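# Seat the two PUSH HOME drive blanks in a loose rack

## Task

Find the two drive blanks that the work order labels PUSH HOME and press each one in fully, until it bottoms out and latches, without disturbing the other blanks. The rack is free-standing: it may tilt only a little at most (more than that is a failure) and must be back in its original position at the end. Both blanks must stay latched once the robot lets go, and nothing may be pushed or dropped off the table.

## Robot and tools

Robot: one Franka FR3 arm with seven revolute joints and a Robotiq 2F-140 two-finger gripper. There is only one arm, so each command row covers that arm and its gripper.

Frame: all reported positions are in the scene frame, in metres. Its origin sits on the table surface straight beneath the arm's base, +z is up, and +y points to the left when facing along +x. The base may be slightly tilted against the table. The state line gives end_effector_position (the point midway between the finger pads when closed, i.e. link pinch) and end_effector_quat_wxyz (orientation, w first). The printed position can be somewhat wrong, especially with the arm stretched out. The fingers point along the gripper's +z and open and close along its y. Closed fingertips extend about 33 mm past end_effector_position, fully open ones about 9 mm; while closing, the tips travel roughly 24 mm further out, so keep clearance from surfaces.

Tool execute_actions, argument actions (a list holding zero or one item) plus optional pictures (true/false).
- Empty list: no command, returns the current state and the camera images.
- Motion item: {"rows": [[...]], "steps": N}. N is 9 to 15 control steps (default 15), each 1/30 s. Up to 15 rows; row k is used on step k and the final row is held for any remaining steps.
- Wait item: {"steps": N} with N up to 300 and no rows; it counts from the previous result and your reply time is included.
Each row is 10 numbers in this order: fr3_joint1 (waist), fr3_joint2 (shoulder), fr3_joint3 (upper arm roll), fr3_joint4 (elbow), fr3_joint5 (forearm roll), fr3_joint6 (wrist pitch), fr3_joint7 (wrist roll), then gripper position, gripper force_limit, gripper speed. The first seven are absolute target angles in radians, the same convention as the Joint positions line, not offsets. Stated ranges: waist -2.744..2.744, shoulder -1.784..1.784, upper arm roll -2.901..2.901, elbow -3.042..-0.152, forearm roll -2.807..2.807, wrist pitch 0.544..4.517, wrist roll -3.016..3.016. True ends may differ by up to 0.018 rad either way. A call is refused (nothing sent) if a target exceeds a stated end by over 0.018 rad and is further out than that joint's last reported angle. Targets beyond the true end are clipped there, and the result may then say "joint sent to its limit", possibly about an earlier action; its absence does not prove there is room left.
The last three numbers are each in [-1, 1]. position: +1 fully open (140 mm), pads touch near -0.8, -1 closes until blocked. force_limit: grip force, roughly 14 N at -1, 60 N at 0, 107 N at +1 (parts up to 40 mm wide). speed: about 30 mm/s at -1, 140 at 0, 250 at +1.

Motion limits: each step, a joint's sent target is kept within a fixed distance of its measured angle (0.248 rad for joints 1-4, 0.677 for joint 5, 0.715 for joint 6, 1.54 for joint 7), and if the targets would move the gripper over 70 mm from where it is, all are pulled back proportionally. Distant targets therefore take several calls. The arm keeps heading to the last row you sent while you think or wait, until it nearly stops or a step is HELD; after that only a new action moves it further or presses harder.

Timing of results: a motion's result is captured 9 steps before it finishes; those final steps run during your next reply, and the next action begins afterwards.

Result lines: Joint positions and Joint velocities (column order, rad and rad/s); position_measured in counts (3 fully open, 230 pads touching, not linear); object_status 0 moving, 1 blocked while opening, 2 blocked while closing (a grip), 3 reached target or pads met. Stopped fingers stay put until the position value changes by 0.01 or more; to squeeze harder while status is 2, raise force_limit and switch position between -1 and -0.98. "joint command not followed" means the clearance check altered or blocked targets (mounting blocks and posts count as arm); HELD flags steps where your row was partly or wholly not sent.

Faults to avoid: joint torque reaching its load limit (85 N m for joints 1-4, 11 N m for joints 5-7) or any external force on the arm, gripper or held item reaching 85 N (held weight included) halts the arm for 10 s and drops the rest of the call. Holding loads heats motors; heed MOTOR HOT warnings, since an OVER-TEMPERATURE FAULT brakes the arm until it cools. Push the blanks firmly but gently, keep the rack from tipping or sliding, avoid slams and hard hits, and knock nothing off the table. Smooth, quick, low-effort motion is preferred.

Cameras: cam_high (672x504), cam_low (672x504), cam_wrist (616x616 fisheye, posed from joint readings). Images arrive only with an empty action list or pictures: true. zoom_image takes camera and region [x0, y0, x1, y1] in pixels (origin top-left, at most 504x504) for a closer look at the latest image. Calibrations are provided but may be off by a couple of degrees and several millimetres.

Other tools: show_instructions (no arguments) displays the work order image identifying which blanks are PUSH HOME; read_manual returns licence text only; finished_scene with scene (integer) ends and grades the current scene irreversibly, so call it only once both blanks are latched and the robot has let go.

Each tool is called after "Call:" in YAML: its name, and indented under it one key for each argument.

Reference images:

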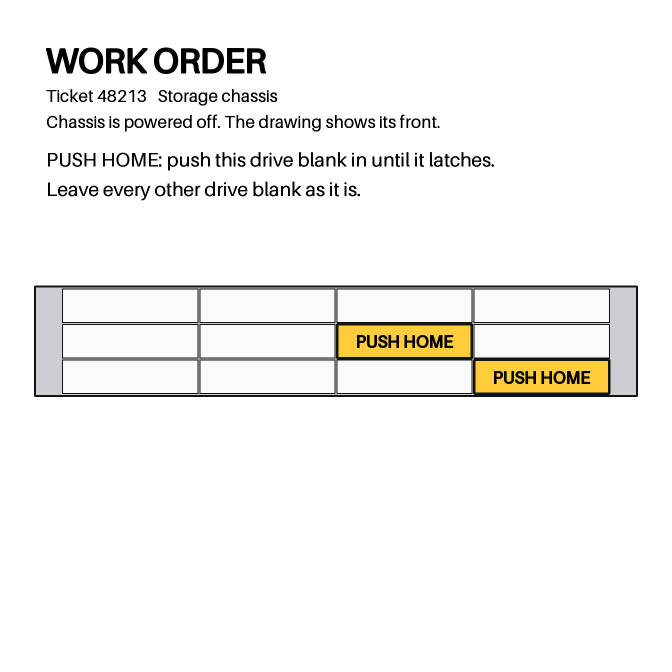

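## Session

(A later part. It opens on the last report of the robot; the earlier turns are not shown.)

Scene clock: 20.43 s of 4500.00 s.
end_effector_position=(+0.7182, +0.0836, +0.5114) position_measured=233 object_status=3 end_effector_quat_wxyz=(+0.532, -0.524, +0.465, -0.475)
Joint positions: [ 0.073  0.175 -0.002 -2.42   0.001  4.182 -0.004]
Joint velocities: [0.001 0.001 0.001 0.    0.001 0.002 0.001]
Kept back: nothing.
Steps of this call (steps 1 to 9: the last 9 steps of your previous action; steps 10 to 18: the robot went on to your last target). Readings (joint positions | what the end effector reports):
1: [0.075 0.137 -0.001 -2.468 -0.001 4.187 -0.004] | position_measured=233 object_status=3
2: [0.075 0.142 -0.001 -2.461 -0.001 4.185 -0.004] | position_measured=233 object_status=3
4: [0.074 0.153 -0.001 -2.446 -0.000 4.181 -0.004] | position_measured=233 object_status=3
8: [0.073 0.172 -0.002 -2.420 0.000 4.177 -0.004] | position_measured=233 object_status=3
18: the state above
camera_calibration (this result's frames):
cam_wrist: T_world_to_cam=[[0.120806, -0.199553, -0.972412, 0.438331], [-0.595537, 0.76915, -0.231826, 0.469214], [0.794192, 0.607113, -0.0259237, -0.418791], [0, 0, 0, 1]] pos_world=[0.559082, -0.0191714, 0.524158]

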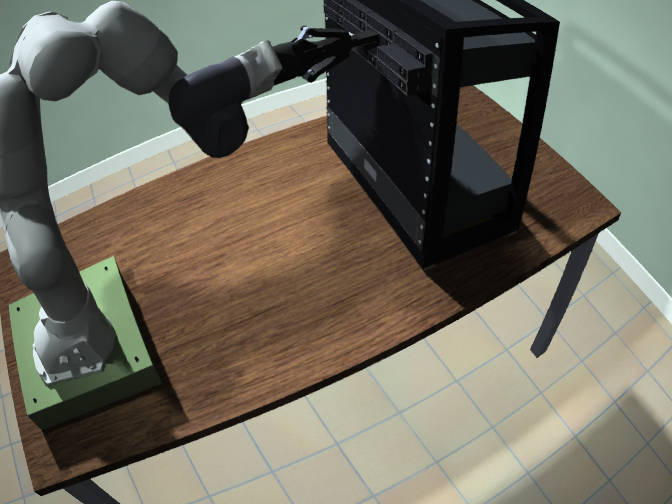

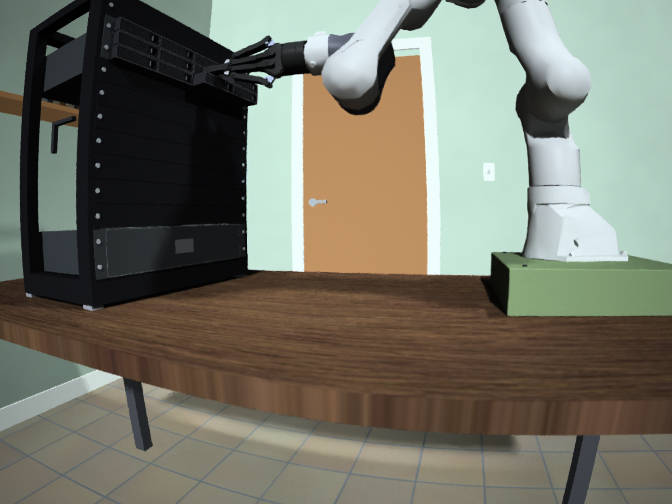

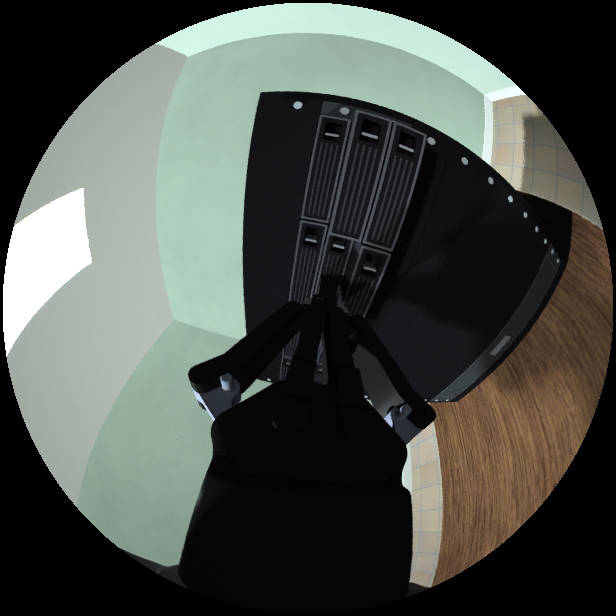

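Call:
execute_actions:
  actions:
    - {"rows":[[0.075,0.165,0,-2.43,0,4.175,0,-1,0,0],[0.075,0.145,0,-2.46,0,4.18,0,-1,0,0],[0.075,0.12,0,-2.495,0,4.19,0,-1,0,0],[0.075,0.095,0,-2.53,0,4.2,0,-1,0,0],[0.075,0.07,0,-2.567,0,4.21,0,-1,0,0],[0.075,0.05,0,-2.596,0,4.217,0,-1,0,0],[0.075,0.03,0,-2.623,0,4.224,0,-1,0,0],[0.075,0.01,0,-2.651,0,4.231,0,-1,0,0],[0.075,0.01,0,-2.651,0,4.231,0,-1,0,0],[0.075,0.01,0,-2.651,0,4.231,0,-1,0,0],[0.05,0.03,0,-2.651,0,4.25,0,-1,0,0],[0.025,0.05,0,-2.651,0,4.27,0,-1,0,0],[0,0.065,0,-2.65,0,4.285,0,-1,0,0],[-0.03,0.085,0,-2.65,0,4.305,0,-1,0,0],[-0.065,0.105,0,-2.65,0,4.326,0,-1,0,0]],"steps":15}

Call:
execute_actions:
  actions:
    - {"steps":22}
  pictures: true

Call:
zoom_image:
  camera: "cam_low"
  region: [170, 30, 290, 110]

Call:
zoom_image:
  camera: "cam_wrist"
  region: [240, 120, 440, 320]

Scene clock: 22.00 s of 4500.00 s.
end_effector_position=(+0.6867, +0.0799, +0.5044) position_measured=233 object_status=3 end_effector_quat_wxyz=(+0.526, -0.530, +0.471, -0.469)
Joint positions: [ 0.073  0.096 -0.002 -2.534  0.001  4.193 -0.004]
Joint velocities: [ 0.    -0.596 -0.    -0.831 -0.001  0.143 -0.001]
Steps of this call (steps 1 to 15: the robot went on to your last target; steps 16 to 41: nothing new was sent; steps 42 to 47: the first 6 steps of this action). Readings (joint positions | what the end effector reports):
42: [0.073 0.172 -0.002 -2.424 0.001 4.183 -0.004] | position_measured=233 object_status=3
43: [0.073 0.166 -0.002 -2.433 0.001 4.183 -0.004] | position_measured=233 object_status=3
45: [0.073 0.137 -0.002 -2.476 0.001 4.185 -0.004] | position_measured=233 object_status=3
47: the state above

Scene clock: 22.73 s of 4500.00 s.
end_effector_position=(+0.6550, -0.0129, +0.4742) position_measured=233 object_status=3 end_effector_quat_wxyz=(+0.494, -0.497, +0.505, -0.504)
Joint positions: [-0.062  0.103 -0.002 -2.65  -0.     4.319 -0.004]
Joint velocities: [-0.     0.     0.001 -0.    -0.     0.029 -0.001]
Kept back: nothing.
Steps of this call (steps 1 to 9: the last 9 steps of your previous action; steps 10 to 22: the robot went on to your last target). Readings (joint positions | what the end effector reports):
1: [0.073 0.075 -0.002 -2.562 0.001 4.198 -0.004] | position_measured=233 object_status=3
2: [0.073 0.055 -0.002 -2.591 0.001 4.204 -0.004] | position_measured=233 object_status=3
4: [0.073 0.028 -0.002 -2.626 0.001 4.213 -0.004] | position_measured=233 object_status=3
8: [0.024 0.049 0.004 -2.643 -0.000 4.251 -0.004] | position_measured=233 object_status=3
22: the state above
camera_calibration (this result's frames):
cam_wrist: T_world_to_cam=[[0.0715349, -0.213658, -0.974286, 0.423539], [-0.491461, 0.842438, -0.220829, 0.424645], [0.867957, 0.49462, -0.0447409, -0.351818], [0, 0, 0, 1]] pos_world=[0.483761, -0.093228, 0.490681]

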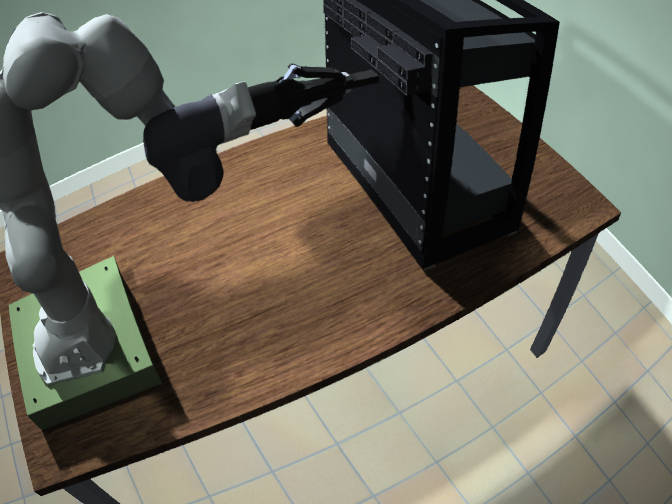

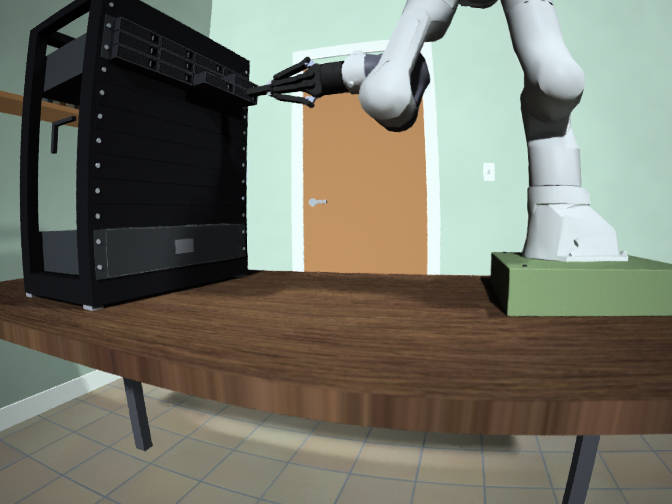

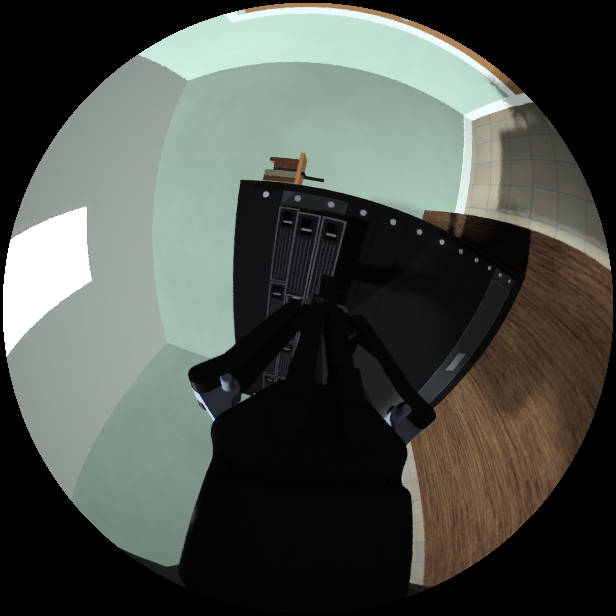

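Region (170, 30, 290, 110) of cam_low's 672x504 image, scaled by 4.200, with more detail than that image has.

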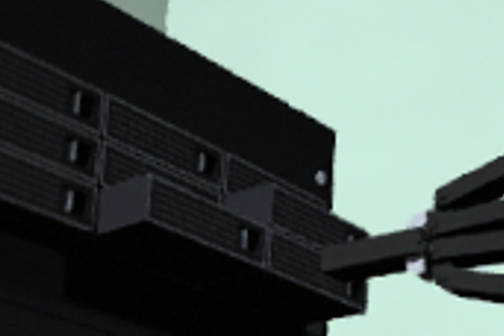

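Region (240, 120, 440, 320) of cam_wrist's 616x616 image, scaled by 2.520, with more detail than that image has.

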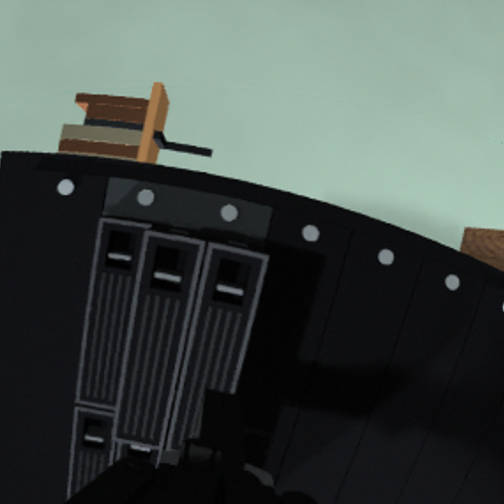

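Call:
execute_actions:
  actions:
    - {"rows":[[-0.065,0.098,0,-2.645,0,4.318,0,-1,0,0],[-0.065,0.105,0,-2.632,0,4.31,0,-1,0,0],[-0.065,0.117,0,-2.614,0,4.303,0,-1,0,0],[-0.065,0.129,0,-2.596,0,4.296,0,-1,0,0],[-0.065,0.137,0,-2.584,0,4.291,0,-1,0,0],[-0.065,0.145,0,-2.571,0,4.287,0,-1,0,0],[-0.065,0.153,0,-2.559,0,4.282,0,-1,0,0],[-0.065,0.161,0,-2.546,0,4.278,0,-1,0,0],[-0.065,0.169,0,-2.534,0,4.273,0,-1,0,0],[-0.065,0.177,0,-2.521,0,4.269,0,-1,0,0],[-0.065,0.185,0,-2.509,0,4.264,0,-1,0,0],[-0.065,0.193,0,-2.496,0,4.26,0,-1,0,0],[-0.065,0.201,0,-2.484,0,4.255,0,-1,0,0]],"steps":15}

Call:
execute_actions:
  actions:
    - {"steps":18}
  pictures: true

Call:
zoom_image:
  camera: "cam_low"
  region: [190, 30, 310, 120]

Call:
zoom_image:
  camera: "cam_high"
  region: [330, 20, 450, 110]

Scene clock: 24.20 s of 4500.00 s.
end_effector_position=(+0.6696, -0.0130, +0.4839) position_measured=233 object_status=3 end_effector_quat_wxyz=(+0.498, -0.493, +0.501, -0.509)
Joint positions: [-0.062  0.126 -0.002 -2.598 -0.     4.308 -0.004]
Joint velocities: [ 0.001  0.218 -0.001  0.366  0.001 -0.117  0.001]
Steps of this call (steps 1 to 30: the robot went on to your last target; steps 31 to 38: nothing new was sent; steps 39 to 44: the first 6 steps of this action). Readings (joint positions | what the end effector reports):
39: [-0.062 0.103 -0.002 -2.650 -0.000 4.323 -0.004] | position_measured=233 object_status=3
40: [-0.062 0.103 -0.002 -2.646 -0.000 4.321 -0.004] | position_measured=233 object_status=3
42: [-0.062 0.111 -0.002 -2.625 -0.000 4.315 -0.004] | position_measured=233 object_status=3
44: the state above

Scene clock: 24.80 s of 4500.00 s.
end_effector_position=(+0.7036, -0.0152, +0.4847) position_measured=233 object_status=3 end_effector_quat_wxyz=(+0.497, -0.492, +0.501, -0.509)
Joint positions: [-0.064  0.196 -0.002 -2.486 -0.     4.266 -0.003]
Joint velocities: [ 0.     0.002  0.     0.003 -0.    -0.005 -0.001]
Kept back: nothing.
Steps of this call (steps 1 to 9: the last 9 steps of your previous action; steps 10 to 18: the robot went on to your last target). Readings (joint positions | what the end effector reports):
1: [-0.062 0.134 -0.002 -2.586 -0.000 4.304 -0.004] | position_measured=233 object_status=3
2: [-0.062 0.142 -0.002 -2.573 -0.000 4.300 -0.004] | position_measured=233 object_status=3
4: [-0.063 0.157 -0.002 -2.549 -0.000 4.292 -0.004] | position_measured=233 object_status=3
8: [-0.064 0.187 -0.002 -2.503 -0.000 4.276 -0.003] | position_measured=233 object_status=3
18: the state above
camera_calibration (this result's frames):
cam_wrist: T_world_to_cam=[[0.0887521, -0.214318, -0.972723, 0.416941], [-0.48571, 0.843287, -0.230116, 0.453267], [0.869603, 0.492885, -0.0292531, -0.401117], [0, 0, 0, 1]] pos_world=[0.531964, -0.0951719, 0.498139]

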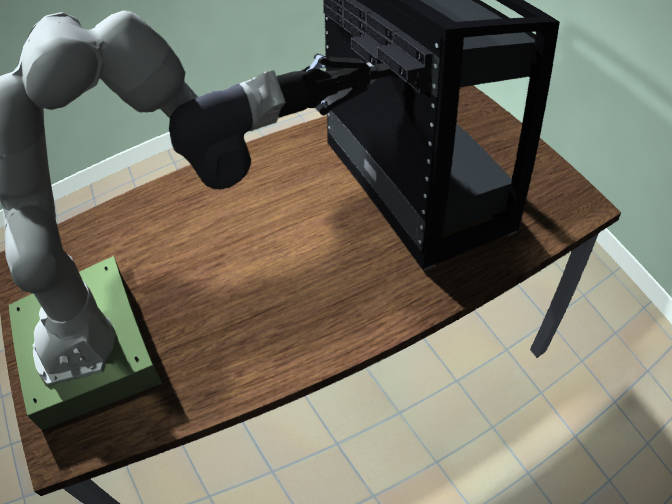

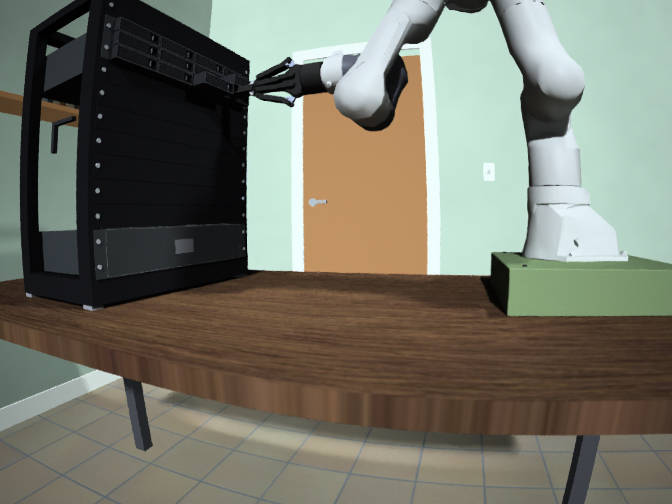

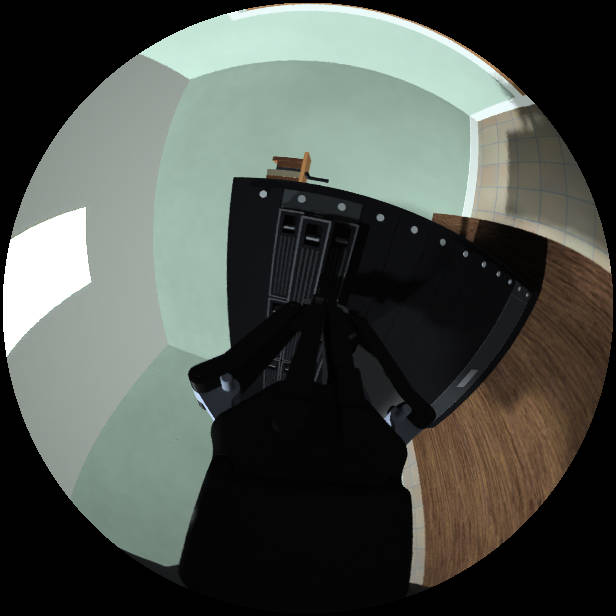

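Region (190, 30, 310, 120) of cam_low's 672x504 image, scaled by 4.200, with more detail than that image has; it fills the top 378 rows of this view, and the rest is white.

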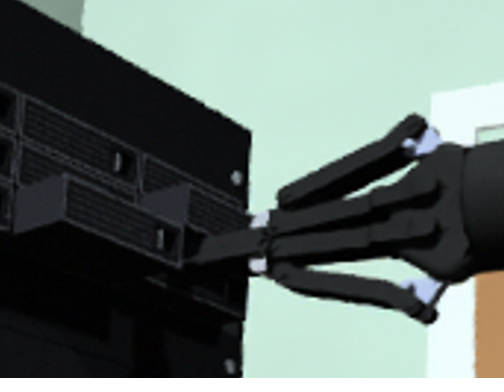

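Region (330, 20, 450, 110) of cam_high's 672x504 image, scaled by 4.200, with more detail than that image has; it fills the top 378 rows of this view, and the rest is white.

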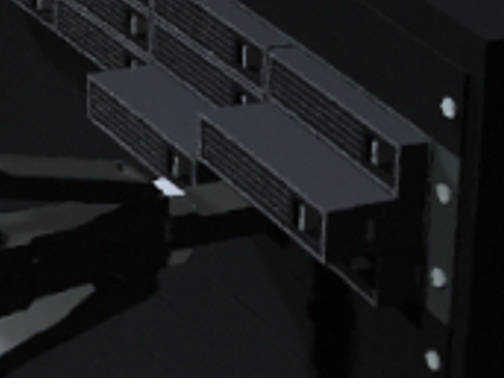

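Call:
execute_actions:
  actions:
    - {"rows":[[-0.065,0.211,0,-2.484,0,4.261,0,-1,0,0],[-0.065,0.221,0,-2.484,0,4.267,0,-1,0,0],[-0.065,0.221,0,-2.484,0,4.267,0,-1,0,0],[-0.065,0.221,0,-2.484,0,4.267,0,-1,0,0],[-0.065,0.226,0,-2.476,0,4.265,0,-1,0,0],[-0.065,0.232,0,-2.468,0,4.262,0,-1,0,0],[-0.065,0.238,0,-2.46,0,4.26,0,-1,0,0],[-0.065,0.243,0,-2.452,0,4.258,0,-1,0,0],[-0.065,0.249,0,-2.444,0,4.255,0,-1,0,0],[-0.065,0.255,0,-2.435,0,4.253,0,-1,0,0],[-0.065,0.26,0,-2.427,0,4.25,0,-1,0,0],[-0.065,0.266,0,-2.419,0,4.248,0,-1,0,0],[-0.065,0.272,0,-2.411,0,4.245,0,-1,0,0],[-0.065,0.277,0,-2.403,0,4.243,0,-1,0,0]],"steps":15}

Call:
execute_actions:
  actions:
    - {"steps":20}
  pictures: true

Call:
zoom_image:
  camera: "cam_low"
  region: [190, 30, 310, 120]

Call:
zoom_image:
  camera: "cam_high"
  region: [330, 20, 450, 110]

Scene clock: 26.10 s of 4500.00 s.
end_effector_position=(+0.7064, -0.0152, +0.4799) position_measured=233 object_status=3 end_effector_quat_wxyz=(+0.497, -0.492, +0.501, -0.509)
Joint positions: [-0.064  0.214 -0.002 -2.477 -0.     4.274 -0.003]
Joint velocities: [-0.     0.12   0.     0.133  0.001  0.001 -0.001]
Steps of this call (steps 1 to 15: the robot went on to your last target; steps 16 to 33: nothing new was sent; steps 34 to 39: the first 6 steps of this action). Readings (joint positions | what the end effector reports):
34: [-0.064 0.197 -0.002 -2.485 -0.000 4.266 -0.004] | position_measured=233 object_status=3
35: [-0.064 0.200 -0.002 -2.484 -0.000 4.269 -0.003] | position_measured=233 object_status=3
37: [-0.064 0.206 -0.002 -2.483 -0.000 4.272 -0.004] | position_measured=233 object_status=3
39: the state above

Scene clock: 36.37 s of 4500.00 s.
end_effector_position=(+0.7113, -0.0156, +0.4794) position_measured=233 object_status=3 end_effector_quat_wxyz=(+0.501, -0.489, +0.498, -0.513)
Joint positions: [-0.065  0.24  -0.002 -2.455 -0.     4.291 -0.003]
Joint velocities: [-0.001 -0.001  0.001 -0.    -0.     0.     0.   ]
FORCE FAULT: contact force on the arm reached its limit, and the arm stopped for 10 seconds. The contact can be on any part of the arm, not only on its tool. The arm's remaining commands of this call were not run. The arm holds still and accepts commands again. Move the arm away from the contact; if what it grips holds it there, let go first. Pushing or pulling that hard again can fault the arm again.
Kept back: nothing.
The stop began at step 8 of this call (marked STOPPED below). From that step on the arm followed nothing that you had sent. 2 steps, steps kept back included, did not run and will not run. Nothing is kept back now, and the robot has no last target.
Steps of this call (steps 1 to 7: the first 7 steps of the 9 kept back from your previous action; steps 8 to 308: the stop). Readings (joint positions | what the end effector reports):
1: [-0.064 0.219 -0.002 -2.471 -0.000 4.274 -0.003] | position_measured=233 object_status=3
2: [-0.065 0.224 -0.002 -2.465 -0.000 4.274 -0.003] | position_measured=233 object_status=3
4: [-0.065 0.233 -0.002 -2.454 -0.000 4.276 -0.003] | position_measured=233 object_status=3
8: [-0.065 0.240 -0.002 -2.455 -0.000 4.292 -0.003] | position_measured=233 object_status=3 STOPPED
308: the state above
camera_calibration (this result's frames):
cam_wrist: T_world_to_cam=[[0.101631, -0.21469, -0.97138, 0.401189], [-0.482262, 0.843398, -0.236861, 0.456918], [0.870112, 0.492533, -0.0178216, -0.413627], [0, 0, 0, 1]] pos_world=[0.539482, -0.0955074, 0.490562]

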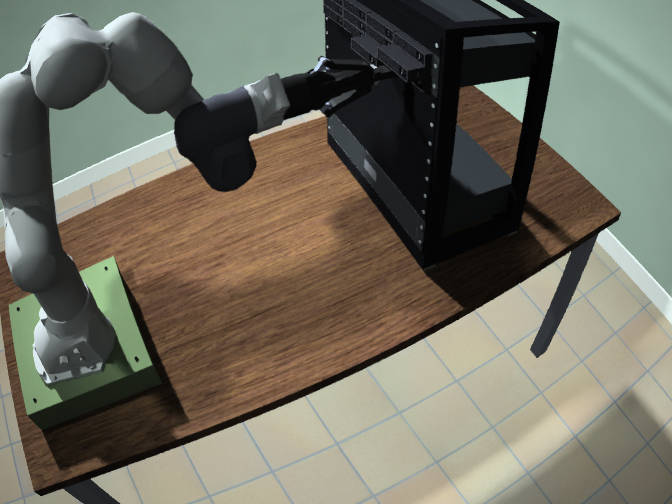

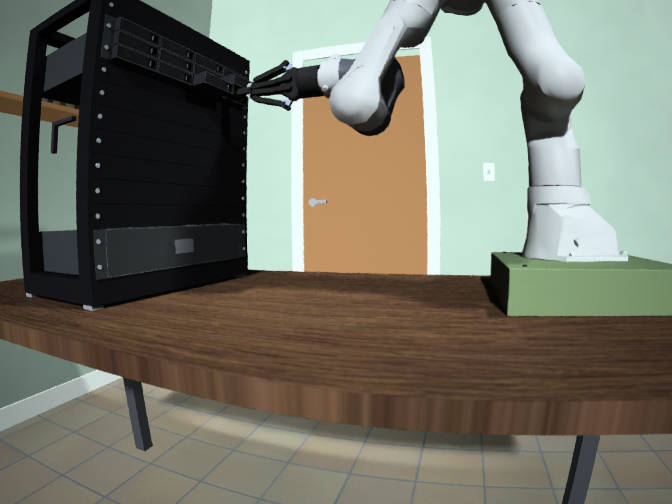

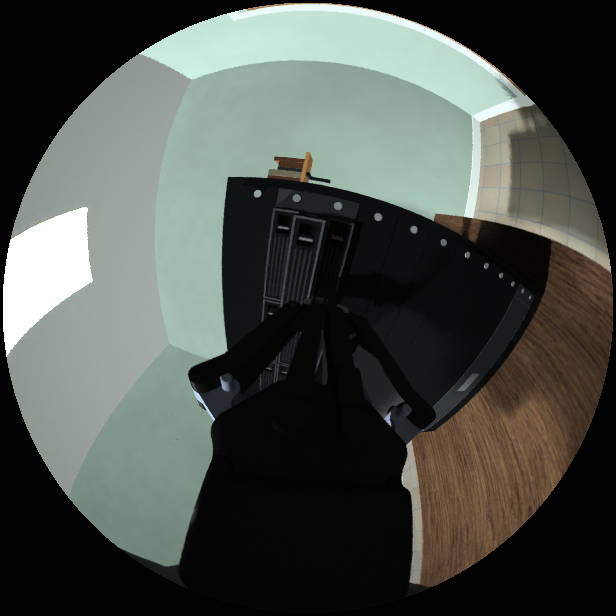

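Region (190, 30, 310, 120) of cam_low's 672x504 image, scaled by 4.200, with more detail than that image has; it fills the top 378 rows of this view, and the rest is white.

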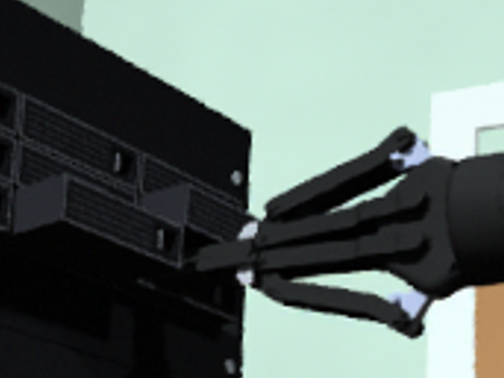

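Region (330, 20, 450, 110) of cam_high's 672x504 image, scaled by 4.200, with more detail than that image has; it fills the top 378 rows of this view, and the rest is white.

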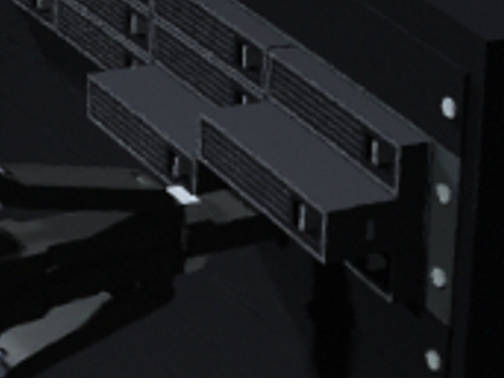

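Call:
execute_actions:
  actions:
    - {"rows":[[-0.065,0.23,0,-2.47,0,4.285,0,-1,0,0],[-0.065,0.215,0,-2.49,0,4.285,0,-1,0,0],[-0.065,0.2,0,-2.515,0,4.29,0,-1,0,0],[-0.065,0.18,0,-2.545,0,4.3,0,-1,0,0],[-0.065,0.16,0,-2.575,0,4.31,0,-1,0,0],[-0.065,0.14,0,-2.605,0,4.32,0,-1,0,0],[-0.065,0.12,0,-2.635,0,4.33,0,-1,0,0],[-0.065,0.11,0,-2.665,0,4.34,0,-1,0,0],[-0.065,0.1,0,-2.7,0,4.36,0,-1,0,0],[-0.065,0.09,0,-2.74,0,4.39,0,-1,0,0]],"steps":12}

Call:
execute_actions:
  actions:
    - {"steps":15}
  pictures: true

Call:
zoom_image:
  camera: "cam_wrist"
  region: [230, 150, 430, 320]

Call:
zoom_image:
  camera: "cam_high"
  region: [310, 0, 450, 110]

Call:
zoom_image:
  camera: "cam_low"
  region: [100, 10, 280, 120]

Scene clock: 37.43 s of 4500.00 s.
end_effector_position=(+0.7046, -0.0154, +0.4755) position_measured=233 object_status=3 end_effector_quat_wxyz=(+0.498, -0.492, +0.501, -0.510)
Joint positions: [-0.065  0.224 -0.002 -2.481 -0.     4.29  -0.003]
Joint velocities: [-0.001 -0.275  0.002 -0.439  0.    -0.001  0.001]
Steps of this call (steps 1 to 29: nothing new was sent; steps 30 to 32: the first 3 steps of this action). Readings (joint positions | what the end effector reports):
30: [-0.065 0.238 -0.002 -2.458 -0.000 4.291 -0.003] | position_measured=233 object_status=3
31: [-0.065 0.232 -0.002 -2.467 -0.000 4.290 -0.003] | position_measured=233 object_status=3
32: the state above

Scene clock: 37.93 s of 4500.00 s.
end_effector_position=(+0.6279, -0.0138, +0.4527) position_measured=233 object_status=3 end_effector_quat_wxyz=(+0.488, -0.501, +0.511, -0.499)
Joint positions: [-0.065  0.094 -0.002 -2.737 -0.     4.376 -0.003]
Joint velocities: [-0.001 -0.016 -0.001 -0.02   0.001  0.07  -0.002]
Kept back: nothing.
Steps of this call (steps 1 to 9: the last 9 steps of your previous action; steps 10 to 15: the robot went on to your last target). Readings (joint positions | what the end effector reports):
1: [-0.065 0.212 -0.002 -2.500 -0.000 4.291 -0.003] | position_measured=233 object_status=3
2: [-0.065 0.197 -0.002 -2.524 -0.000 4.293 -0.003] | position_measured=233 object_status=3
4: [-0.065 0.162 -0.002 -2.576 -0.000 4.303 -0.003] | position_measured=233 object_status=3
8: [-0.065 0.106 -0.002 -2.692 -0.000 4.341 -0.003] | position_measured=233 object_status=3
15: the state above
camera_calibration (this result's frames):
cam_wrist: T_world_to_cam=[[0.0514511, -0.213323, -0.975626, 0.41752], [-0.493902, 0.84365, -0.210513, 0.404222], [0.867994, 0.492695, -0.0619543, -0.321125], [0, 0, 0, 1]] pos_world=[0.456899, -0.0937378, 0.472542]

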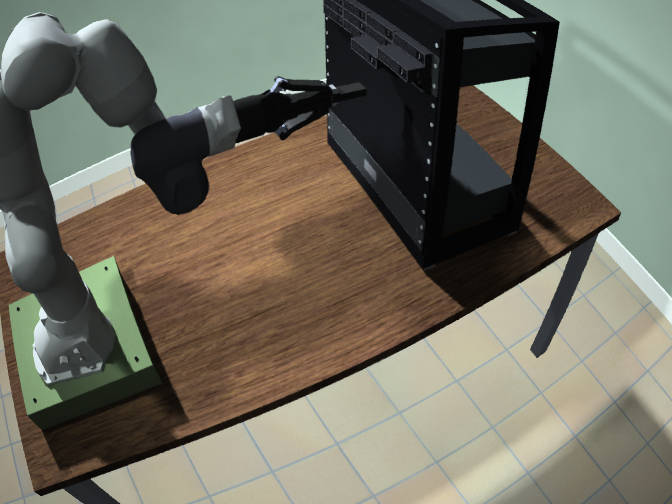

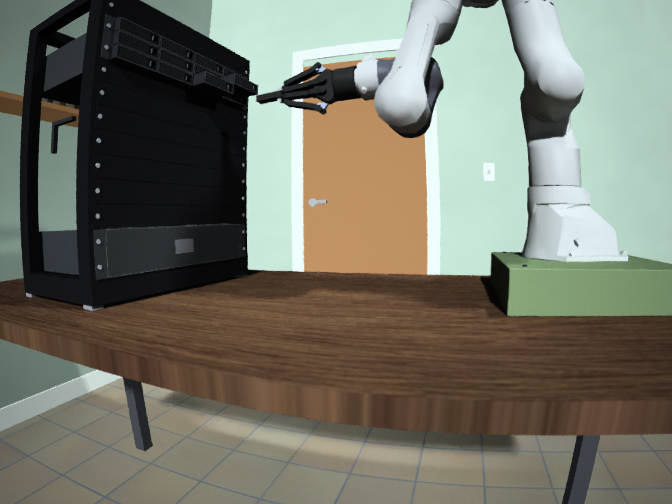

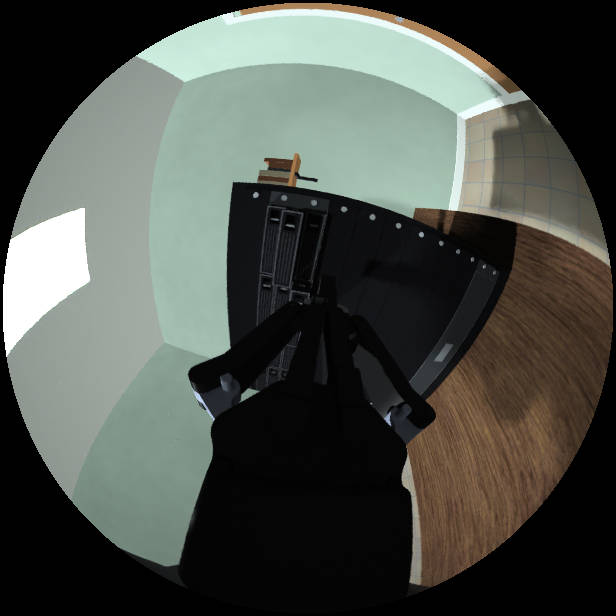

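Region (230, 150, 430, 320) of cam_wrist's 616x616 image, scaled by 2.520, with more detail than that image has; it fills the top 428 rows of this view, and the rest is white.

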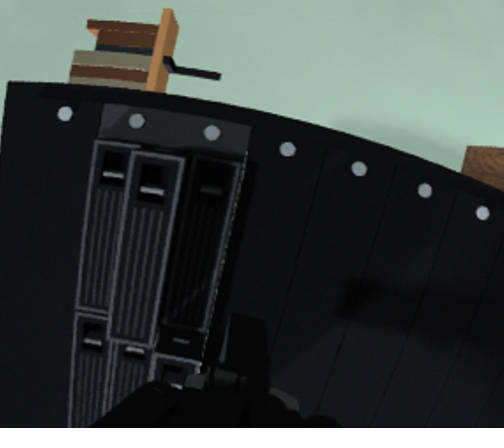

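Region (310, 0, 450, 110) of cam_high's 672x504 image, scaled by 3.600, with more detail than that image has; it fills the top 396 rows of this view, and the rest is white.

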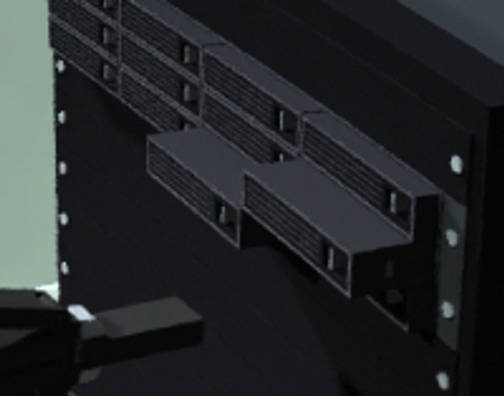

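Region (100, 10, 280, 120) of cam_low's 672x504 image, scaled by 2.800, with more detail than that image has.

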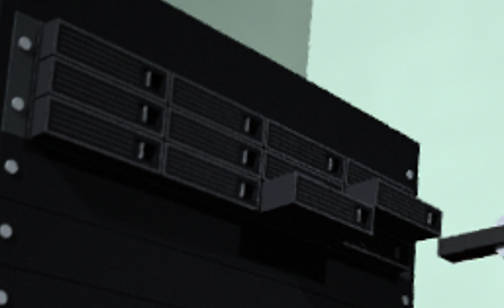

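Call:
finished_scene:
  scene: 1

The scene is finished: the task was done.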